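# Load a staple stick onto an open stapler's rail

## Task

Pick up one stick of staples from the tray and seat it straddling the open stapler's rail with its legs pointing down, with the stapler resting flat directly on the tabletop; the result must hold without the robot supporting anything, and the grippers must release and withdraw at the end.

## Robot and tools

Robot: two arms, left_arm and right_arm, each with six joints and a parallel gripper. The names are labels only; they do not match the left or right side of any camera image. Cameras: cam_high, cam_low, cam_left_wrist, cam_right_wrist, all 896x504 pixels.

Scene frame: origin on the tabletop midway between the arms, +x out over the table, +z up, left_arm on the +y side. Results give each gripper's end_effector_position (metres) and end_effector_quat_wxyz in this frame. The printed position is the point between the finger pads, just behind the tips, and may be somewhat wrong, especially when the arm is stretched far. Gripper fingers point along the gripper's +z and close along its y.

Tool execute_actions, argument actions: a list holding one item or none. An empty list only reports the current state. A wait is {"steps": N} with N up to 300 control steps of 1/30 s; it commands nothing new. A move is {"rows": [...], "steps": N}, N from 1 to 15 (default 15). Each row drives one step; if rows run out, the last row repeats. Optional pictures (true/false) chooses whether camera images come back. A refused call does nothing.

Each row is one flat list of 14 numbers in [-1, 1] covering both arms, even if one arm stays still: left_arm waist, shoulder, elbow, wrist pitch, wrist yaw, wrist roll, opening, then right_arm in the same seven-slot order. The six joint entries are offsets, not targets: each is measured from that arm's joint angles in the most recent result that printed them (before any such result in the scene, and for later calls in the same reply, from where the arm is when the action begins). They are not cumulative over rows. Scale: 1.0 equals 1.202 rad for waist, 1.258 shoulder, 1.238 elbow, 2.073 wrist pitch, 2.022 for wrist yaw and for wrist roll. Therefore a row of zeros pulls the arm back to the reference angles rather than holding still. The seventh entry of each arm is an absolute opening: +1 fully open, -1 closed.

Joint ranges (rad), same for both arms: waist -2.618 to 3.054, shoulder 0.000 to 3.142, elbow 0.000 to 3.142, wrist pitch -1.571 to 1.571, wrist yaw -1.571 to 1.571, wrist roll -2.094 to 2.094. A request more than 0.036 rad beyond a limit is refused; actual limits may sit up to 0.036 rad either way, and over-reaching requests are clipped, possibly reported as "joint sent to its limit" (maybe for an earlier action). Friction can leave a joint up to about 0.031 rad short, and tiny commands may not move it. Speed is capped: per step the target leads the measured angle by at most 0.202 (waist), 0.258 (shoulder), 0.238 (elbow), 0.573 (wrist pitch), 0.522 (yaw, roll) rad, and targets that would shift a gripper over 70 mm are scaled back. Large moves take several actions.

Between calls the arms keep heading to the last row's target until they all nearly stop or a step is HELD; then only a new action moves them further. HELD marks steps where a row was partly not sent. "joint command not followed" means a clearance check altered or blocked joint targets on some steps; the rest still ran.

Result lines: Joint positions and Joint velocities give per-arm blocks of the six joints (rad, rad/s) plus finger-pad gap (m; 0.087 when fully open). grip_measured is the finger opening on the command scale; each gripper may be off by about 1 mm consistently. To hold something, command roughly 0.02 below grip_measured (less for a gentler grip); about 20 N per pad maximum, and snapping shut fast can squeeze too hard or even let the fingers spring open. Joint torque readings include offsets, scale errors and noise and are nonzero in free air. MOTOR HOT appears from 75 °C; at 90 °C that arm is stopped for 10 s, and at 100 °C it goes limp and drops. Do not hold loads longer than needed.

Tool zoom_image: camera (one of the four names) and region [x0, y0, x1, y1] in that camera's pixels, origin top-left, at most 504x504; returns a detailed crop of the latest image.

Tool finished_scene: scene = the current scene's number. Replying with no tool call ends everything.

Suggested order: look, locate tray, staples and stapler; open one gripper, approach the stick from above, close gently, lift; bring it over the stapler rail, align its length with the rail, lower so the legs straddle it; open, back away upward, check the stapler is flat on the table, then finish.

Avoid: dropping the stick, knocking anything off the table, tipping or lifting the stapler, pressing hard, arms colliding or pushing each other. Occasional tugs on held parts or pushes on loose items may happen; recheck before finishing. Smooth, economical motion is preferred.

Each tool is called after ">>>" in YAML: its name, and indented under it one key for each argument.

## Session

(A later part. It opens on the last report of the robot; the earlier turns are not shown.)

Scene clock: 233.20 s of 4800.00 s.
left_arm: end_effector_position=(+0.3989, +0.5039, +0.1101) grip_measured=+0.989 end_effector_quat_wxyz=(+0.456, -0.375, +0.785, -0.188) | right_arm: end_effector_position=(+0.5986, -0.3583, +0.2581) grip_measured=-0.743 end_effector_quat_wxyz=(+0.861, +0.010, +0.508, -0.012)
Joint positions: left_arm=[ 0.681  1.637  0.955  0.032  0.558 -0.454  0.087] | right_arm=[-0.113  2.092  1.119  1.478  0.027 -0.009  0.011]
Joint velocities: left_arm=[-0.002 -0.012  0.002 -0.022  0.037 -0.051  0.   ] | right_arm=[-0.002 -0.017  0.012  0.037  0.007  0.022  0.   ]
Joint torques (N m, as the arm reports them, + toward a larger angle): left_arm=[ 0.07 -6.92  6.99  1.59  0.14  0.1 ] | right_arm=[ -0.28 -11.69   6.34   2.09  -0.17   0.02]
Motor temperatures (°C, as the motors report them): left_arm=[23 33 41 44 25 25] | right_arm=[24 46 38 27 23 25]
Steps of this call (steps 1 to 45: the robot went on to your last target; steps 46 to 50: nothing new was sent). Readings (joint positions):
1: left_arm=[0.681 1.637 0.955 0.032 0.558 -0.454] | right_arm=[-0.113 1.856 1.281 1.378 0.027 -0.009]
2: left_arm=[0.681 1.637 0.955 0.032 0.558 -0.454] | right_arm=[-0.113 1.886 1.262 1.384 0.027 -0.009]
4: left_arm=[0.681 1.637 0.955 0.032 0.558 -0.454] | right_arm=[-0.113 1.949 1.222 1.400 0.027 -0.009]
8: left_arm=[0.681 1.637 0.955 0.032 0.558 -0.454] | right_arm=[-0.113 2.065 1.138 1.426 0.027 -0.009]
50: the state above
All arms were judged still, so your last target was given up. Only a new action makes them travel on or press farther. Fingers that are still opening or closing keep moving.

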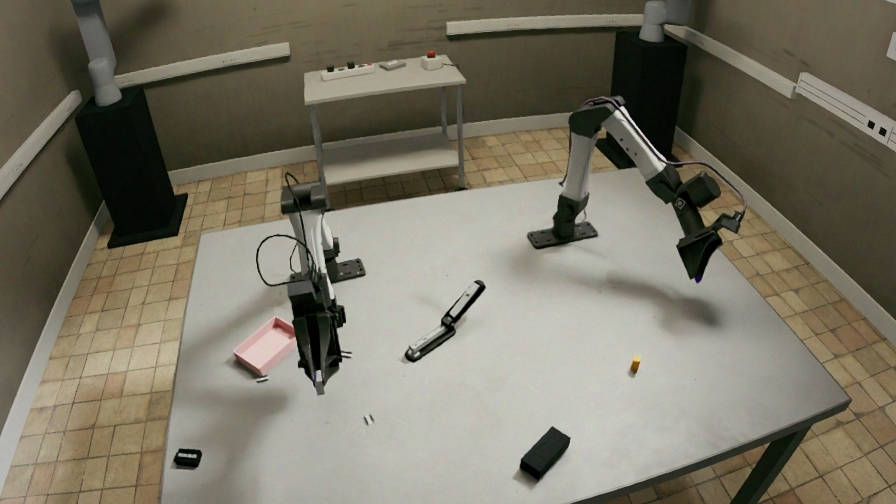

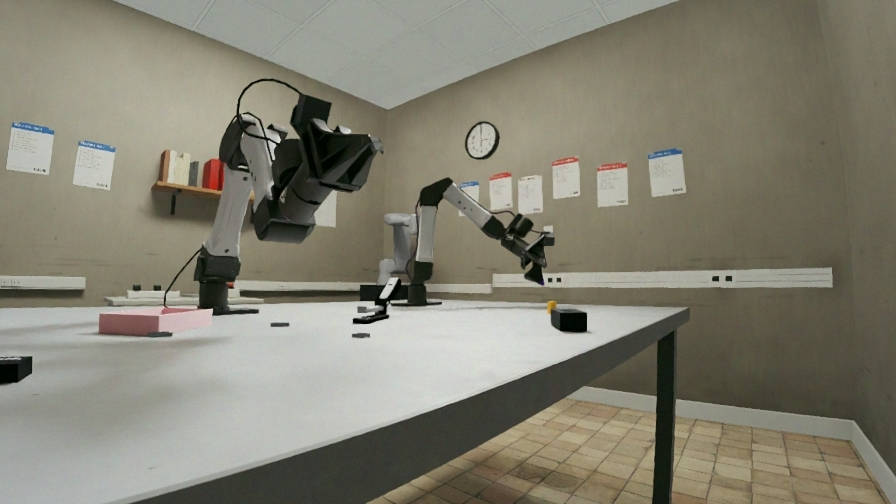

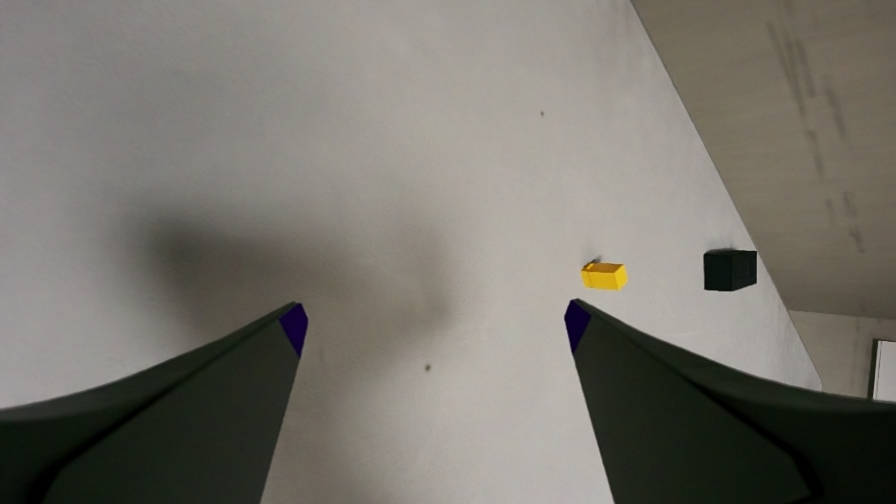

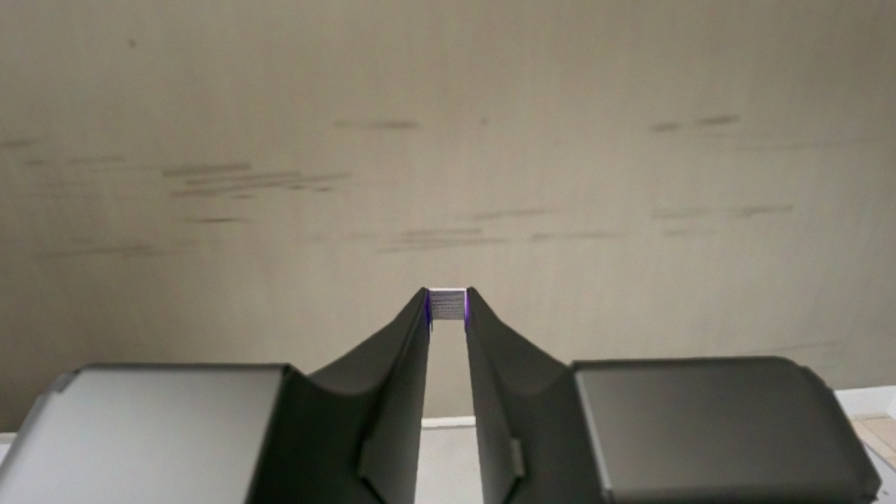

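>>> execute_actions:
  actions: []

Scene clock: 249.93 s of 4800.00 s.
left_arm: end_effector_position=(+0.3989, +0.5039, +0.1101) grip_measured=+0.989 end_effector_quat_wxyz=(+0.456, -0.375, +0.785, -0.188) | right_arm: end_effector_position=(+0.5986, -0.3583, +0.2581) grip_measured=-0.743 end_effector_quat_wxyz=(+0.861, +0.010, +0.508, -0.012)
Joint positions: left_arm=[ 0.681  1.637  0.955  0.032  0.558 -0.454  0.087] | right_arm=[-0.113  2.092  1.119  1.478  0.027 -0.009  0.011]
Joint velocities: left_arm=[ 0.007  0.002 -0.007 -0.081  0.037  0.022  0.001] | right_arm=[-0.002 -0.007  0.012 -0.022 -0.007  0.037  0.   ]
Joint torques (N m, as the arm reports them, + toward a larger angle): left_arm=[ 0.01 -6.93  6.92  1.6   0.11  0.09] | right_arm=[ -0.3  -11.67   6.31   2.09  -0.17   0.02]
Motor temperatures (°C, as the motors report them): left_arm=[23 33 41 44 25 25] | right_arm=[24 48 38 30 23 25]
Steps of this call (steps 1 to 90: nothing new was sent; then 13.73 s passed at rest). Readings (joint positions):
1: left_arm=[0.681 1.637 0.955 0.032 0.558 -0.454] | right_arm=[-0.113 2.092 1.119 1.478 0.027 -0.009]
2: left_arm=[0.681 1.637 0.955 0.032 0.558 -0.454] | right_arm=[-0.113 2.092 1.119 1.478 0.027 -0.009]
4: left_arm=[0.681 1.637 0.955 0.032 0.558 -0.454] | right_arm=[-0.113 2.092 1.119 1.478 0.027 -0.009]
8: left_arm=[0.681 1.637 0.955 0.032 0.558 -0.454] | right_arm=[-0.113 2.092 1.119 1.478 0.027 -0.009]
90: the state above

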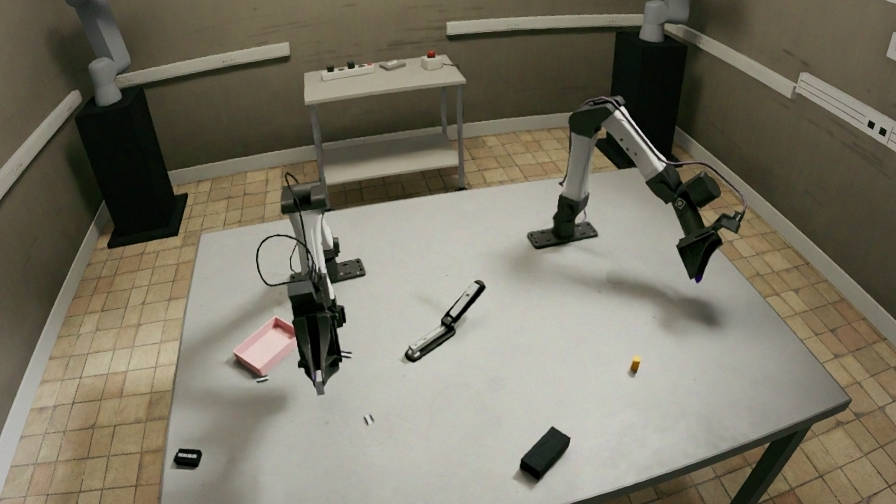

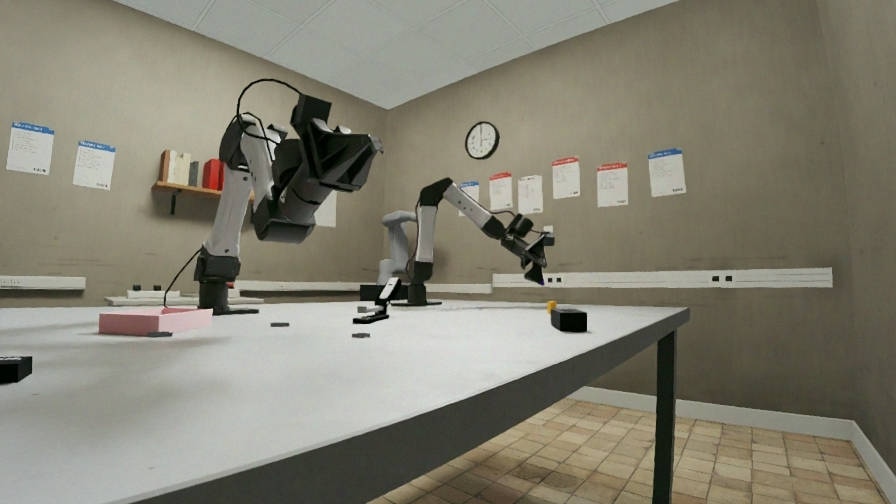

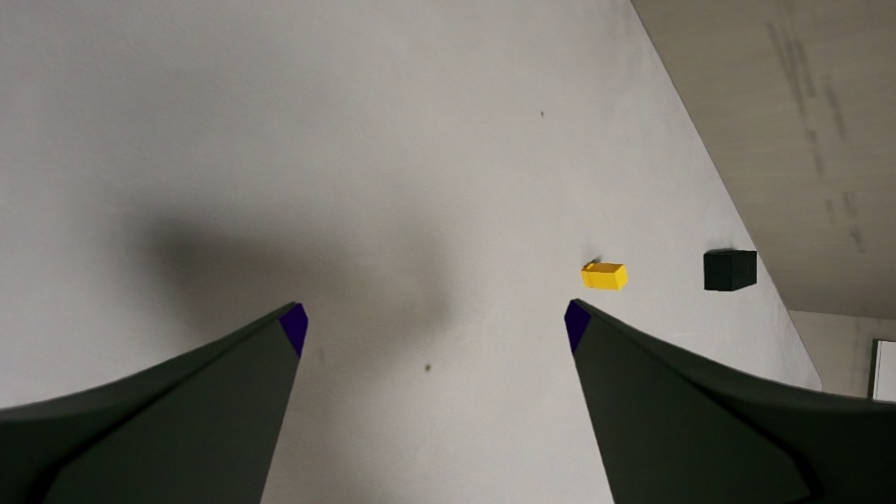

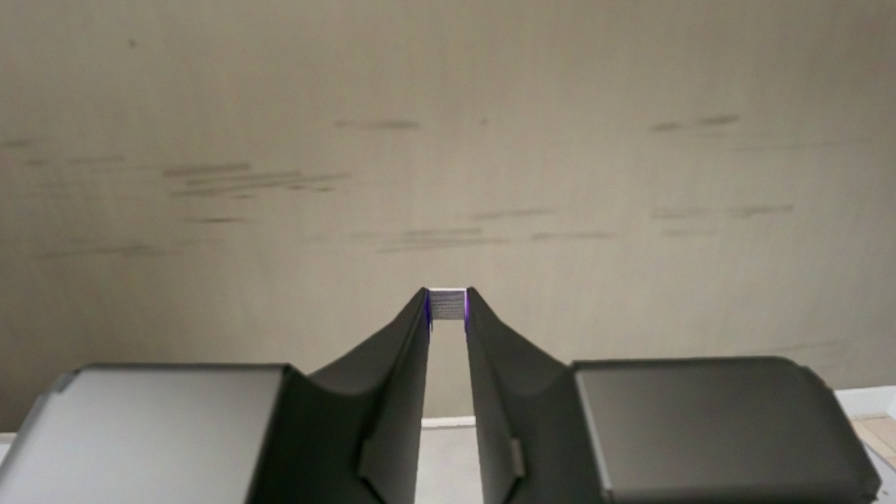

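>>> execute_actions:
  actions:
    - {"rows":[[0,0,0,0,0,0,1,0,0,0,0,0,0,0]],"steps":15}
  pictures: false

>>> execute_actions:
  actions:
    - {"steps":20}

>>> zoom_image:
  camera: "cam_high"
  region: [180, 300, 480, 504]

Scene clock: 262.23 s of 4800.00 s.
left_arm: end_effector_position=(+0.3989, +0.5039, +0.1101) grip_measured=+0.989 end_effector_quat_wxyz=(+0.456, -0.375, +0.785, -0.188) | right_arm: end_effector_position=(+0.5986, -0.3583, +0.2581) grip_measured=+0.000 end_effector_quat_wxyz=(+0.861, +0.010, +0.508, -0.012)
Joint positions: left_arm=[ 0.681  1.637  0.955  0.032  0.558 -0.454  0.087] | right_arm=[-0.113  2.092  1.119  1.478  0.027 -0.009  0.044]
Joint velocities: left_arm=[ 0.002 -0.007  0.002 -0.022 -0.051 -0.051  0.   ] | right_arm=[ 0.007 -0.017 -0.002  0.081  0.037 -0.007  0.   ]
Joint torques (N m, as the arm reports them, + toward a larger angle): left_arm=[ 0.04 -6.93  6.89  1.59  0.11  0.09] | right_arm=[-0.3  -9.84  6.42  1.8  -0.17  0.02]
Motor temperatures (°C, as the motors report them): left_arm=[23 33 41 44 25 25] | right_arm=[24 48 38 31 23 25]
Steps of this call (steps 1 to 90: nothing new was sent; then 8.80 s passed at rest; steps 91 to 105: all 15 steps of this action). Readings (joint positions):
91: left_arm=[0.681 1.637 0.955 0.032 0.558 -0.454] | right_arm=[-0.113 2.092 1.119 1.478 0.027 -0.009]
92: left_arm=[0.681 1.637 0.955 0.032 0.558 -0.454] | right_arm=[-0.113 2.092 1.119 1.478 0.027 -0.009]
94: left_arm=[0.681 1.637 0.955 0.032 0.558 -0.454] | right_arm=[-0.113 2.092 1.119 1.478 0.027 -0.009]
98: left_arm=[0.681 1.637 0.955 0.032 0.558 -0.454] | right_arm=[-0.113 2.092 1.119 1.478 0.027 -0.009]
105: the state above

Scene clock: 262.90 s of 4800.00 s.
left_arm: end_effector_position=(+0.3989, +0.5039, +0.1101) grip_measured=+0.989 end_effector_quat_wxyz=(+0.456, -0.375, +0.785, -0.188) | right_arm: end_effector_position=(+0.5986, -0.3583, +0.2581) grip_measured=+0.000 end_effector_quat_wxyz=(+0.861, +0.010, +0.508, -0.012)
Joint positions: left_arm=[ 0.681  1.637  0.955  0.032  0.558 -0.454  0.087] | right_arm=[-0.113  2.092  1.119  1.478  0.027 -0.009  0.044]
Joint velocities: left_arm=[ 0.002 -0.002 -0.012  0.037 -0.022 -0.037 -0.   ] | right_arm=[-0.007 -0.012  0.007 -0.081  0.037  0.022  0.001]
Joint torques (N m, as the arm reports them, + toward a larger angle): left_arm=[ 0.02 -6.91  7.06  1.57  0.13  0.07] | right_arm=[-0.3  -9.84  6.39  1.8  -0.17  0.01]
Motor temperatures (°C, as the motors report them): left_arm=[23 33 41 44 25 25] | right_arm=[24 48 38 31 23 25]
Steps of this call (steps 1 to 15: the robot went on to your last target; steps 16 to 20: nothing new was sent). Readings (joint positions):
1: left_arm=[0.681 1.637 0.955 0.032 0.558 -0.454] | right_arm=[-0.113 2.092 1.119 1.478 0.027 -0.009]
2: left_arm=[0.681 1.637 0.955 0.032 0.558 -0.454] | right_arm=[-0.113 2.092 1.119 1.478 0.027 -0.009]
4: left_arm=[0.681 1.637 0.955 0.032 0.558 -0.454] | right_arm=[-0.113 2.092 1.119 1.478 0.027 -0.009]
8: left_arm=[0.681 1.637 0.955 0.032 0.558 -0.454] | right_arm=[-0.113 2.092 1.119 1.478 0.027 -0.009]
20: the state above
All arms were judged still, so your last target was given up. Only a new action makes them travel on or press farther. Fingers that are still opening or closing keep moving.

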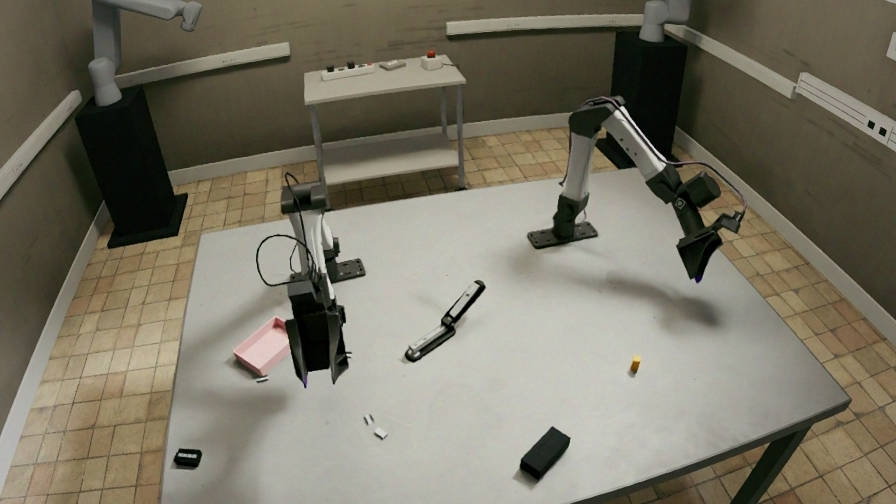

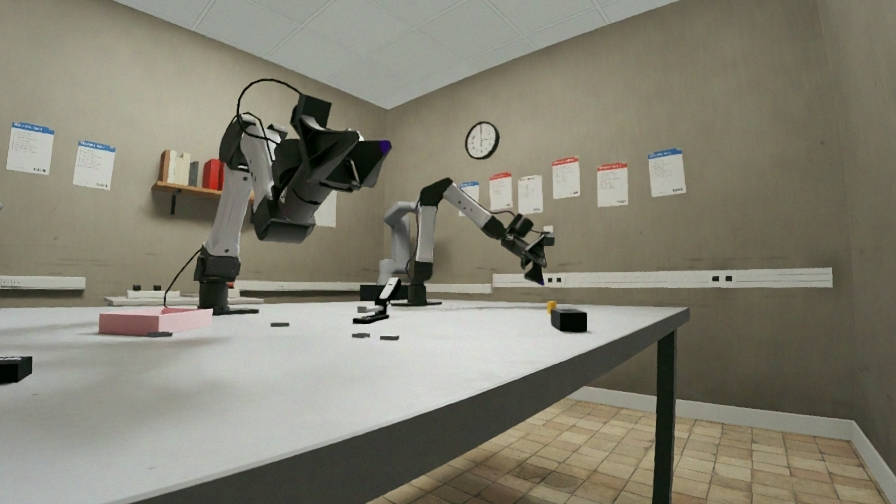

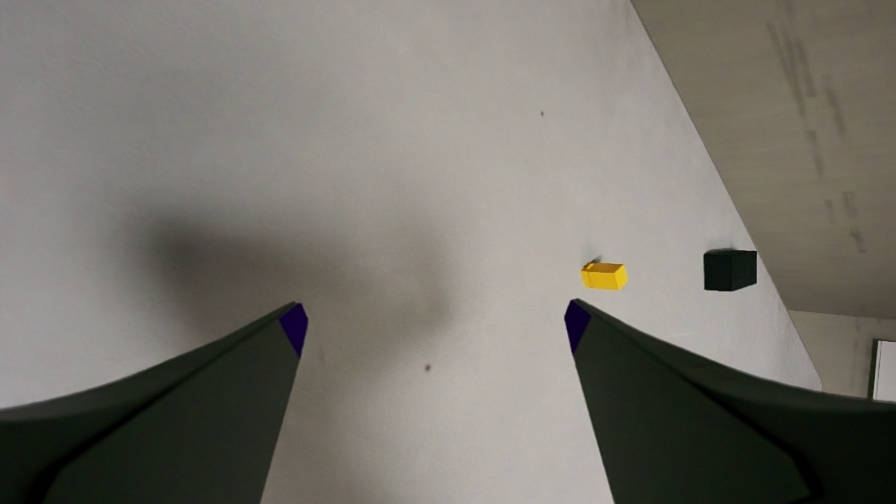

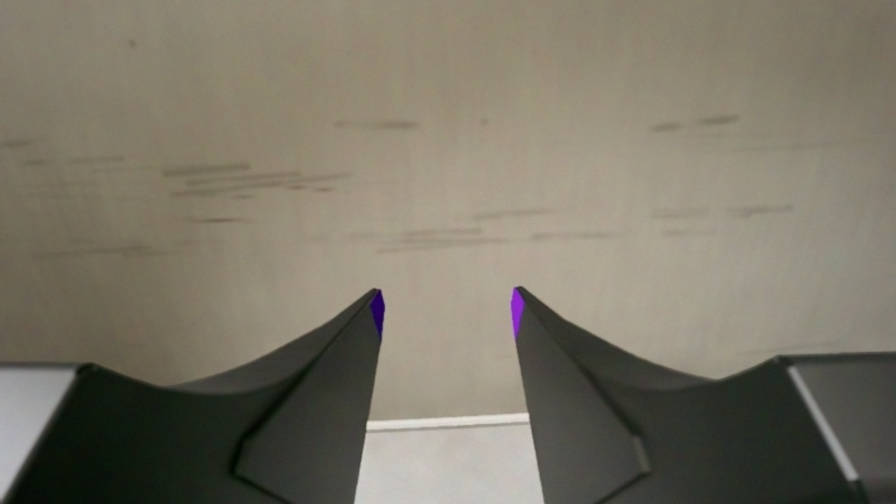

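Region (180, 300, 480, 504) of cam_high's 896x504 image, scaled by 1.680, with more detail than that image has; it fills the top 343 rows of this view, and the rest is white.

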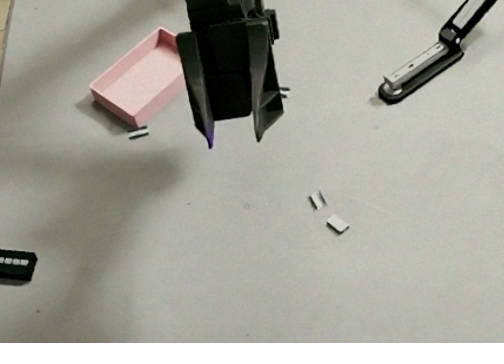

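>>> execute_actions:
  actions:
    - {"rows":[[0,0,0,0,0,0,1,0.16,0,1,-1,0,0,0]],"steps":15}
  pictures: false

>>> execute_actions:
  actions:
    - {"steps":80}
  pictures: false

>>> execute_actions:
  actions:
    - {"rows":[[0,0,0,0,0,0,1,0,0.4,0.4,-0.3,0,0,0]],"steps":15}
  pictures: false

>>> execute_actions:
  actions:
    - {"steps":60}

Scene clock: 273.10 s of 4800.00 s.
left_arm: end_effector_position=(+0.3989, +0.5039, +0.1101) grip_measured=+0.989 end_effector_quat_wxyz=(+0.456, -0.375, +0.785, -0.188) | right_arm: end_effector_position=(+0.6537, -0.2281, +0.3780) grip_measured=+0.000 end_effector_quat_wxyz=(+0.711, -0.065, +0.697, +0.060)
Joint positions: left_arm=[ 0.681  1.637  0.955  0.032  0.558 -0.454  0.087] | right_arm=[ 0.089  2.097  2.151 -0.034  0.023 -0.009  0.044]
Joint velocities: left_arm=[-0.002 -0.007 -0.002  0.007  0.007  0.007  0.002] | right_arm=[-0.115  0.012  2.303 -3.055  0.037  0.007  0.   ]
Joint torques (N m, as the arm reports them, + toward a larger angle): left_arm=[ 0.02 -6.81  6.95  1.6   0.1   0.1 ] | right_arm=[ -0.56 -11.75   9.33   2.35  -0.13   0.02]
Motor temperatures (°C, as the motors report them): left_arm=[23 33 41 44 25 25] | right_arm=[24 47 38 31 23 25]
Steps of this call (steps 1 to 90: nothing new was sent; then 6.70 s passed at rest; steps 91 to 105: all 15 steps of this action). Readings (joint positions):
91: left_arm=[0.681 1.637 0.955 0.032 0.558 -0.454] | right_arm=[-0.103 2.092 1.137 1.441 0.033 -0.009]
92: left_arm=[0.681 1.637 0.955 0.032 0.558 -0.454] | right_arm=[-0.085 2.094 1.178 1.365 0.038 -0.009]
94: left_arm=[0.681 1.637 0.955 0.032 0.558 -0.454] | right_arm=[-0.024 2.095 1.282 1.195 0.039 -0.009]
98: left_arm=[0.681 1.637 0.955 0.032 0.558 -0.454] | right_arm=[0.087 2.097 1.587 0.738 0.029 -0.009]
105: the state above

Scene clock: 275.77 s of 4800.00 s.
left_arm: end_effector_position=(+0.3989, +0.5039, +0.1101) grip_measured=+0.989 end_effector_quat_wxyz=(+0.456, -0.375, +0.785, -0.188) | right_arm: end_effector_position=(+0.6054, -0.2417, +0.3488) grip_measured=+0.000 end_effector_quat_wxyz=(+0.585, -0.075, +0.806, +0.045)
Joint positions: left_arm=[ 0.681  1.637  0.955  0.032  0.558 -0.454  0.087] | right_arm=[ 0.083  2.085  2.352 -0.584  0.023 -0.009  0.044]
Joint velocities: left_arm=[-0.002 -0.012  0.007 -0.022  0.051  0.022 -0.001] | right_arm=[-0.022  0.002 -0.012 -0.007  0.051 -0.066  0.001]
Joint torques (N m, as the arm reports them, + toward a larger angle): left_arm=[-0.06 -6.98  7.01  1.62  0.13  0.12] | right_arm=[ -0.57 -10.15   7.88   2.18  -0.11   0.02]
Motor temperatures (°C, as the motors report them): left_arm=[23 33 41 44 25 25] | right_arm=[24 47 38 31 23 25]
Steps of this call (steps 1 to 45: the robot went on to your last target; steps 46 to 80: nothing new was sent). Readings (joint positions):
1: left_arm=[0.681 1.637 0.955 0.032 0.558 -0.454] | right_arm=[0.086 2.097 2.226 -0.137 0.023 -0.009]
2: left_arm=[0.681 1.637 0.955 0.032 0.558 -0.454] | right_arm=[0.084 2.094 2.284 -0.217 0.023 -0.009]
4: left_arm=[0.681 1.637 0.955 0.032 0.558 -0.454] | right_arm=[0.083 2.078 2.338 -0.325 0.023 -0.009]
8: left_arm=[0.681 1.637 0.955 0.032 0.558 -0.454] | right_arm=[0.083 2.072 2.352 -0.460 0.023 -0.009]
80: the state above
All arms were judged still, so your last target was given up. Only a new action makes them travel on or press farther. Fingers that are still opening or closing keep moving.

Scene clock: 276.27 s of 4800.00 s.
left_arm: end_effector_position=(+0.3989, +0.5039, +0.1101) grip_measured=+0.989 end_effector_quat_wxyz=(+0.456, -0.375, +0.785, -0.188) | right_arm: end_effector_position=(+0.5973, -0.2433, +0.1179) grip_measured=+0.000 end_effector_quat_wxyz=(+0.295, -0.093, +0.951, +0.016)
Joint positions: left_arm=[ 0.681  1.637  0.955  0.032  0.558 -0.454  0.087] | right_arm=[ 0.083  2.623  2.803 -1.151  0.023 -0.009  0.044]
Joint velocities: left_arm=[ 0.002 -0.002 -0.012 -0.066 -0.066 -0.037 -0.   ] | right_arm=[-0.007  0.266  0.007 -0.564 -0.081 -0.081 -0.   ]
Joint torques (N m, as the arm reports them, + toward a larger angle): left_arm=[ 0.01 -6.93  6.95  1.58  0.13  0.07] | right_arm=[ -0.29 -17.58  11.01   2.03  -0.14   0.02]
Motor temperatures (°C, as the motors report them): left_arm=[23 33 41 44 25 25] | right_arm=[24 47 38 31 23 25]
Steps of this call (steps 1 to 15: all 15 steps of this action). Readings (joint positions):
1: left_arm=[0.681 1.637 0.955 0.032 0.558 -0.454] | right_arm=[0.083 2.103 2.385 -0.627 0.023 -0.009]
2: left_arm=[0.681 1.637 0.955 0.032 0.558 -0.454] | right_arm=[0.083 2.133 2.438 -0.679 0.023 -0.009]
4: left_arm=[0.681 1.637 0.955 0.032 0.558 -0.454] | right_arm=[0.083 2.210 2.543 -0.779 0.023 -0.009]
8: left_arm=[0.681 1.637 0.955 0.032 0.558 -0.454] | right_arm=[0.083 2.406 2.735 -0.933 0.023 -0.009]
15: the state above

Scene clock: 278.27 s of 4800.00 s.
left_arm: end_effector_position=(+0.3989, +0.5039, +0.1101) grip_measured=+0.989 end_effector_quat_wxyz=(+0.456, -0.375, +0.785, -0.188) | right_arm: end_effector_position=(+0.5900, -0.2447, +0.1251) grip_measured=+0.000 end_effector_quat_wxyz=(+0.289, -0.093, +0.953, +0.016)
Joint positions: left_arm=[ 0.681  1.637  0.955  0.032  0.558 -0.454  0.087] | right_arm=[ 0.083  2.613  2.821 -1.192  0.023 -0.009  0.044]
Joint velocities: left_arm=[-0.012 -0.007 -0.002 -0.037 -0.037 -0.051 -0.   ] | right_arm=[-0.002  0.012 -0.002  0.037 -0.007 -0.081 -0.   ]
Joint torques (N m, as the arm reports them, + toward a larger angle): left_arm=[ 0.01 -6.86  6.92  1.6   0.12  0.08] | right_arm=[ -0.28 -15.4    9.36   1.47  -0.14   0.02]
Motor temperatures (°C, as the motors report them): left_arm=[23 33 41 44 25 25] | right_arm=[24 49 39 31 23 25]
Steps of this call (steps 1 to 30: the robot went on to your last target; steps 31 to 60: nothing new was sent). Readings (joint positions):
1: left_arm=[0.681 1.637 0.955 0.032 0.558 -0.454] | right_arm=[0.083 2.628 2.803 -1.168 0.023 -0.009]
2: left_arm=[0.681 1.637 0.955 0.032 0.558 -0.454] | right_arm=[0.083 2.628 2.803 -1.181 0.023 -0.009]
4: left_arm=[0.681 1.637 0.955 0.032 0.558 -0.454] | right_arm=[0.083 2.625 2.810 -1.189 0.023 -0.009]
8: left_arm=[0.681 1.637 0.955 0.032 0.558 -0.454] | right_arm=[0.083 2.615 2.819 -1.190 0.023 -0.009]
60: the state above
All arms were judged still, so your last target was given up. Only a new action makes them travel on or press farther. Fingers that are still opening or closing keep moving.

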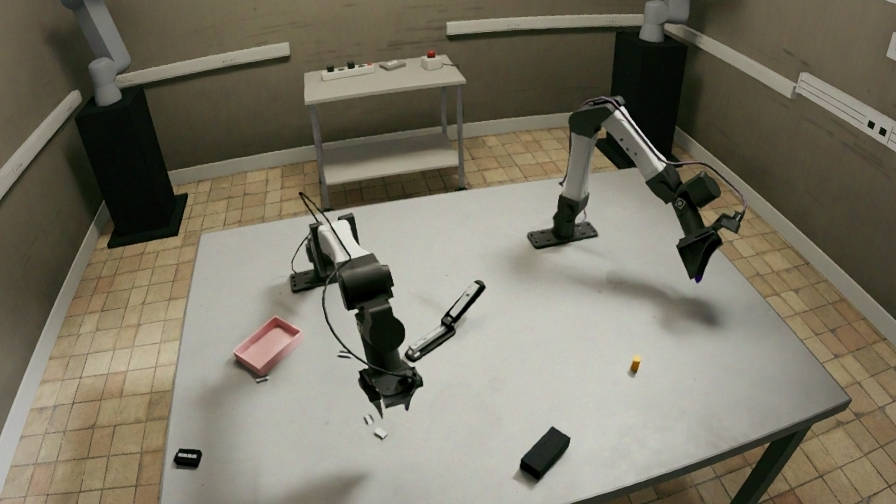

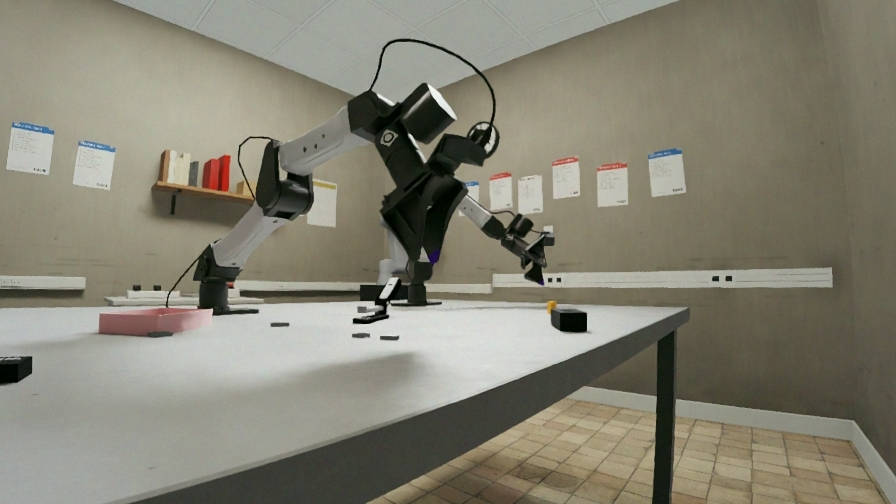

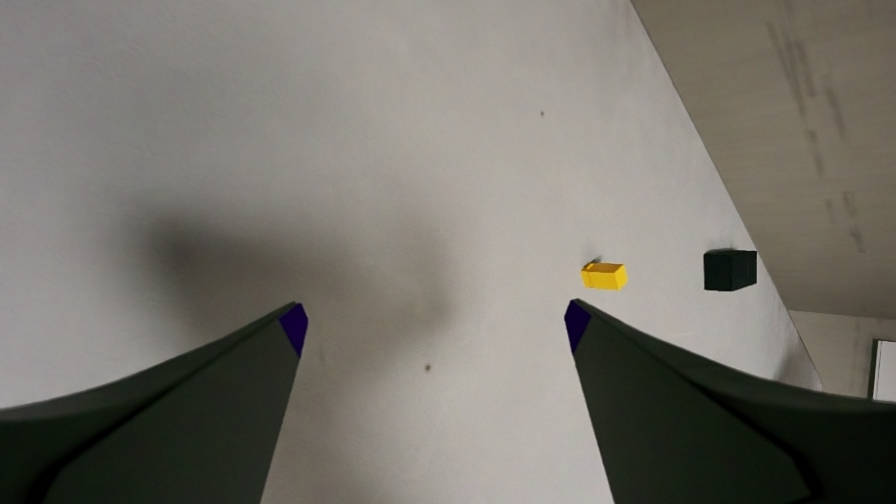

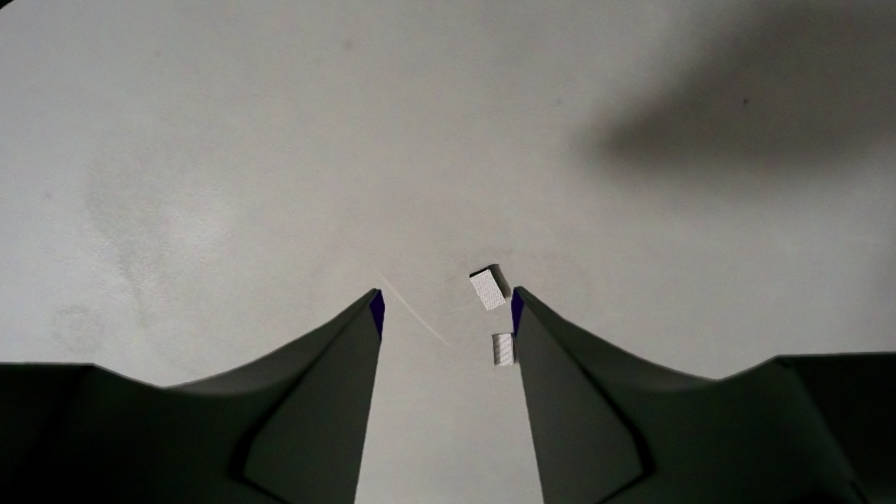

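>>> execute_actions:
  actions:
    - {"rows":[[0,0,0,0,0,0,1,-0.03,0.04,0,-0.16,0,-0.22,-0.2]],"steps":15}
  pictures: false

>>> execute_actions:
  actions:
    - {"steps":40}

Scene clock: 283.47 s of 4800.00 s.
left_arm: end_effector_position=(+0.3989, +0.5039, +0.1101) grip_measured=+0.989 end_effector_quat_wxyz=(+0.456, -0.375, +0.785, -0.188) | right_arm: end_effector_position=(+0.5246, -0.2930, +0.0812) grip_measured=-0.200 end_effector_quat_wxyz=(+0.111, -0.286, +0.951, -0.026)
Joint positions: left_arm=[ 0.681  1.637  0.955  0.032  0.558 -0.454  0.087] | right_arm=[ 0.047  2.664  2.821 -1.5    0.023 -0.429  0.035]
Joint velocities: left_arm=[ 0.002 -0.007 -0.017  0.007 -0.022  0.095 -0.   ] | right_arm=[-0.012 -0.012  0.002 -0.081 -0.007 -0.11  -0.   ]
Joint torques (N m, as the arm reports them, + toward a larger angle): left_arm=[-0.02 -6.89  6.95  1.6   0.12  0.09] | right_arm=[ -0.37 -13.47   6.61   0.81  -0.18  -0.07]
Motor temperatures (°C, as the motors report them): left_arm=[23 33 41 44 25 25] | right_arm=[24 51 39 31 23 25]
Steps of this call (steps 1 to 90: nothing new was sent; then 1.70 s passed at rest; steps 91 to 105: all 15 steps of this action). Readings (joint positions):
91: left_arm=[0.681 1.637 0.955 0.032 0.558 -0.454] | right_arm=[0.080 2.615 2.821 -1.218 0.023 -0.073]
92: left_arm=[0.681 1.637 0.955 0.032 0.558 -0.454] | right_arm=[0.077 2.615 2.821 -1.269 0.023 -0.147]
94: left_arm=[0.681 1.637 0.955 0.032 0.558 -0.454] | right_arm=[0.067 2.628 2.821 -1.359 0.023 -0.255]
98: left_arm=[0.681 1.637 0.955 0.032 0.558 -0.454] | right_arm=[0.049 2.659 2.821 -1.456 0.023 -0.367]
105: the state above

Scene clock: 284.80 s of 4800.00 s.
left_arm: end_effector_position=(+0.3989, +0.5039, +0.1101) grip_measured=+0.989 end_effector_quat_wxyz=(+0.456, -0.375, +0.785, -0.188) | right_arm: end_effector_position=(+0.5232, -0.2938, +0.0811) grip_measured=-0.200 end_effector_quat_wxyz=(+0.107, -0.294, +0.949, -0.027)
Joint positions: left_arm=[ 0.681  1.637  0.955  0.032  0.558 -0.454  0.087] | right_arm=[ 0.047  2.664  2.821 -1.508  0.023 -0.445  0.035]
Joint velocities: left_arm=[-0.017  0.007 -0.002  0.022  0.081 -0.037 -0.001] | right_arm=[ 0.017 -0.012 -0.002 -0.051 -0.022  0.037 -0.001]
Joint torques (N m, as the arm reports them, + toward a larger angle): left_arm=[-0.06 -6.95  7.03  1.57  0.1   0.09] | right_arm=[ -0.35 -13.4    6.57   0.73  -0.17  -0.07]
Motor temperatures (°C, as the motors report them): left_arm=[23 33 41 44 25 25] | right_arm=[24 51 39 31 23 25]
Steps of this call (steps 1 to 30: the robot went on to your last target; steps 31 to 40: nothing new was sent). Readings (joint positions):
1: left_arm=[0.681 1.637 0.955 0.032 0.558 -0.454] | right_arm=[0.047 2.664 2.821 -1.502 0.023 -0.432]
2: left_arm=[0.681 1.637 0.955 0.032 0.558 -0.454] | right_arm=[0.047 2.664 2.821 -1.504 0.023 -0.434]
4: left_arm=[0.681 1.637 0.955 0.032 0.558 -0.454] | right_arm=[0.047 2.664 2.821 -1.505 0.023 -0.438]
8: left_arm=[0.681 1.637 0.955 0.032 0.558 -0.454] | right_arm=[0.047 2.664 2.821 -1.507 0.023 -0.442]
40: the state above
All arms were judged still, so your last target was given up. Only a new action makes them travel on or press farther. Fingers that are still opening or closing keep moving.

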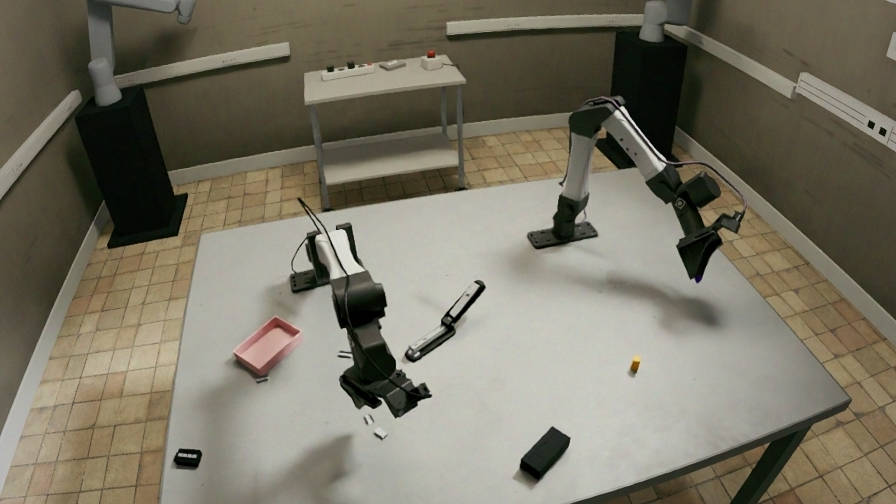

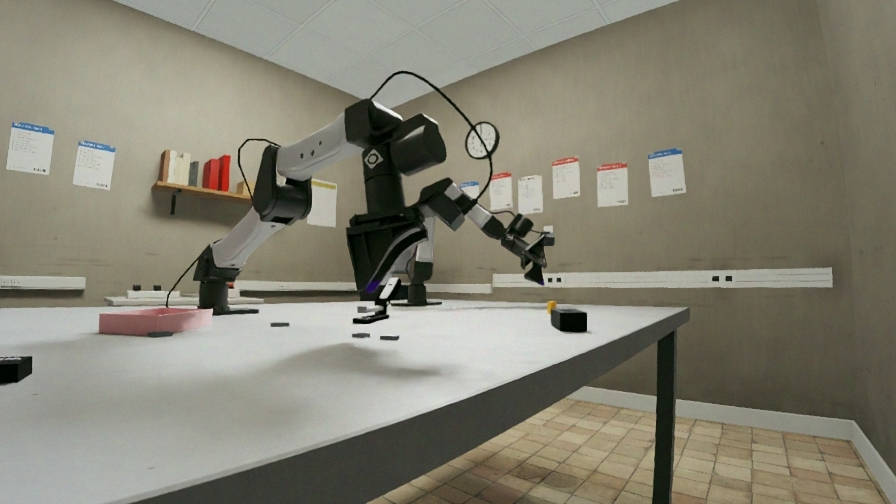

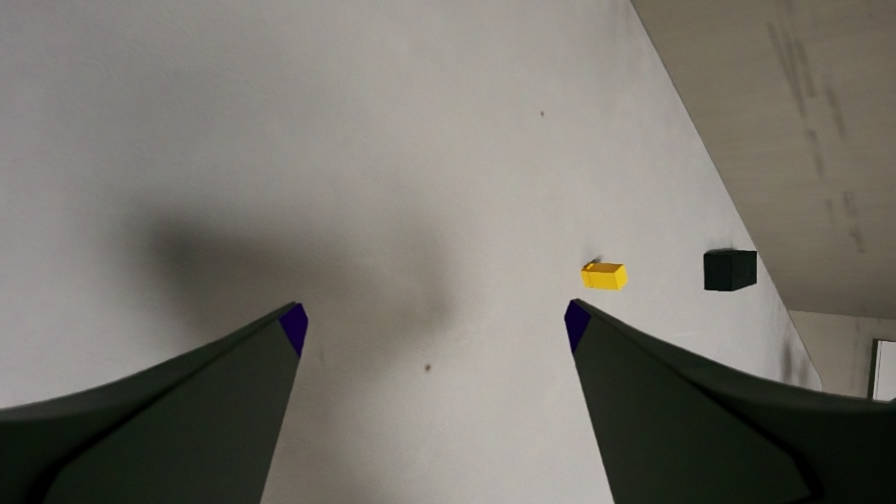

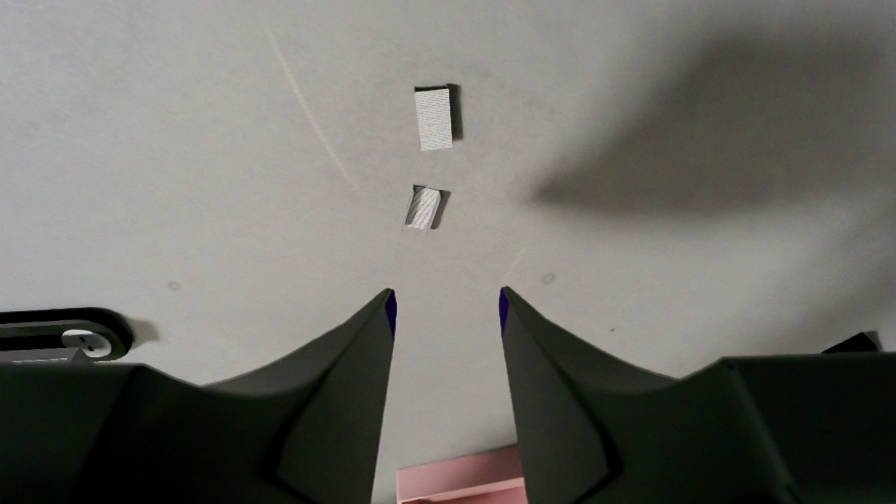

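>>> execute_actions:
  actions:
    - {"rows":[[0,0,0,0,0,0,1,0,0.075,0,0.11,0,-0.03,-0.2]],"steps":15}
  pictures: false

>>> execute_actions:
  actions:
    - {"steps":40}

Scene clock: 293.00 s of 4800.00 s.
left_arm: end_effector_position=(+0.3989, +0.5039, +0.1101) grip_measured=+0.989 end_effector_quat_wxyz=(+0.456, -0.375, +0.785, -0.188) | right_arm: end_effector_position=(+0.5673, -0.2887, +0.0341) grip_measured=-0.200 end_effector_quat_wxyz=(+0.152, -0.315, +0.936, -0.037)
Joint positions: left_arm=[ 0.681  1.637  0.955  0.032  0.558 -0.454  0.087] | right_arm=[ 0.047  2.769  2.821 -1.31   0.023 -0.495  0.035]
Joint velocities: left_arm=[ 0.007  0.007 -0.017  0.051 -0.037 -0.007 -0.   ] | right_arm=[-0.017 -0.022 -0.027  0.037  0.051 -0.037 -0.   ]
Joint torques (N m, as the arm reports them, + toward a larger angle): left_arm=[-0.01 -6.96  7.08  1.6   0.12  0.07] | right_arm=[ -0.27 -14.82   6.91   1.42  -0.18  -0.07]
Motor temperatures (°C, as the motors report them): left_arm=[23 34 42 45 25 25] | right_arm=[24 53 39 30 23 25]
Steps of this call (steps 1 to 90: nothing new was sent; then 4.70 s passed at rest; steps 91 to 105: all 15 steps of this action). Readings (joint positions):
91: left_arm=[0.681 1.637 0.955 0.032 0.558 -0.454] | right_arm=[0.047 2.671 2.821 -1.490 0.023 -0.453]
92: left_arm=[0.681 1.637 0.955 0.032 0.558 -0.454] | right_arm=[0.047 2.681 2.821 -1.449 0.023 -0.462]
94: left_arm=[0.681 1.637 0.955 0.032 0.558 -0.454] | right_arm=[0.047 2.713 2.821 -1.386 0.023 -0.475]
98: left_arm=[0.681 1.637 0.955 0.032 0.558 -0.454] | right_arm=[0.047 2.763 2.821 -1.337 0.023 -0.487]
105: the state above

Scene clock: 294.33 s of 4800.00 s.
left_arm: end_effector_position=(+0.3989, +0.5039, +0.1101) grip_measured=+0.989 end_effector_quat_wxyz=(+0.456, -0.375, +0.785, -0.188) | right_arm: end_effector_position=(+0.5693, -0.2884, +0.0344) grip_measured=-0.200 end_effector_quat_wxyz=(+0.155, -0.316, +0.935, -0.038)
Joint positions: left_arm=[ 0.681  1.637  0.955  0.032  0.558 -0.454  0.087] | right_arm=[ 0.047  2.769  2.821 -1.302  0.023 -0.497  0.035]
Joint velocities: left_arm=[-0.002 -0.002  0.002  0.007  0.051 -0.007 -0.001] | right_arm=[ 0.002 -0.002 -0.007  0.022  0.022  0.066 -0.002]
Joint torques (N m, as the arm reports them, + toward a larger angle): left_arm=[-0.02 -6.97  7.03  1.61  0.12  0.1 ] | right_arm=[ -0.29 -14.8    7.01   1.38  -0.17  -0.07]
Motor temperatures (°C, as the motors report them): left_arm=[23 34 42 45 25 25] | right_arm=[24 53 39 30 23 25]
Steps of this call (steps 1 to 15: the robot went on to your last target; steps 16 to 40: nothing new was sent). Readings (joint positions):
1: left_arm=[0.681 1.637 0.955 0.032 0.558 -0.454] | right_arm=[0.047 2.769 2.821 -1.309 0.023 -0.495]
2: left_arm=[0.681 1.637 0.955 0.032 0.558 -0.454] | right_arm=[0.047 2.769 2.821 -1.307 0.023 -0.495]
4: left_arm=[0.681 1.637 0.955 0.032 0.558 -0.454] | right_arm=[0.047 2.769 2.821 -1.305 0.023 -0.496]
8: left_arm=[0.681 1.637 0.955 0.032 0.558 -0.454] | right_arm=[0.047 2.769 2.821 -1.303 0.023 -0.496]
40: the state above
All arms were judged still, so your last target was given up. Only a new action makes them travel on or press farther. Fingers that are still opening or closing keep moving.

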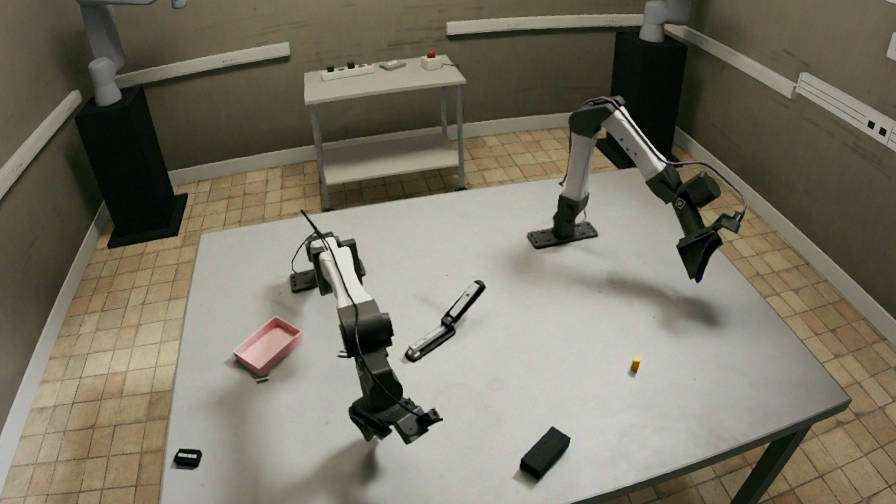

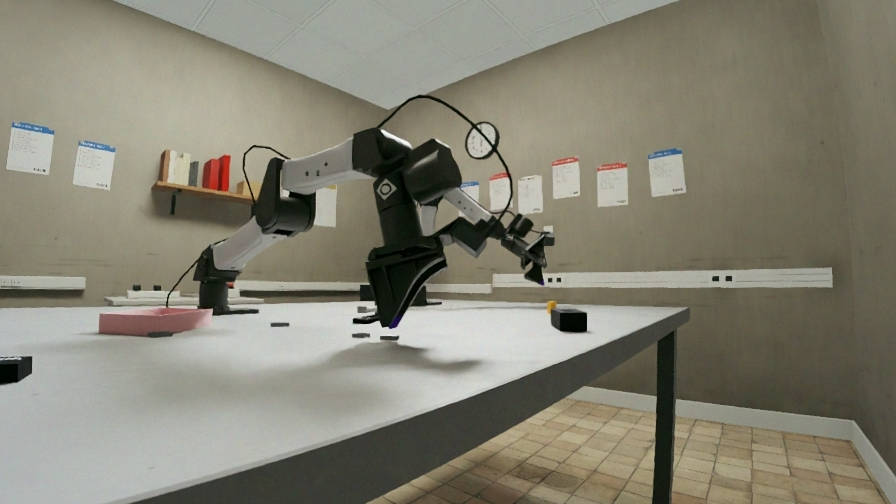

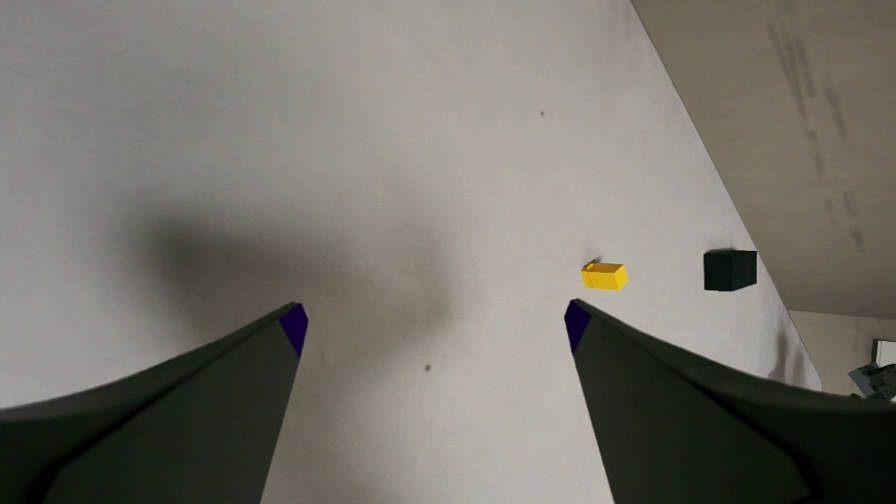

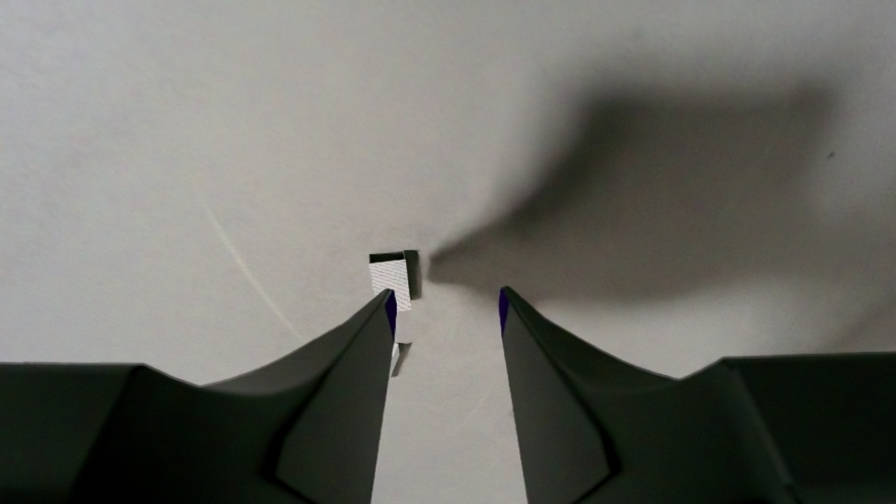

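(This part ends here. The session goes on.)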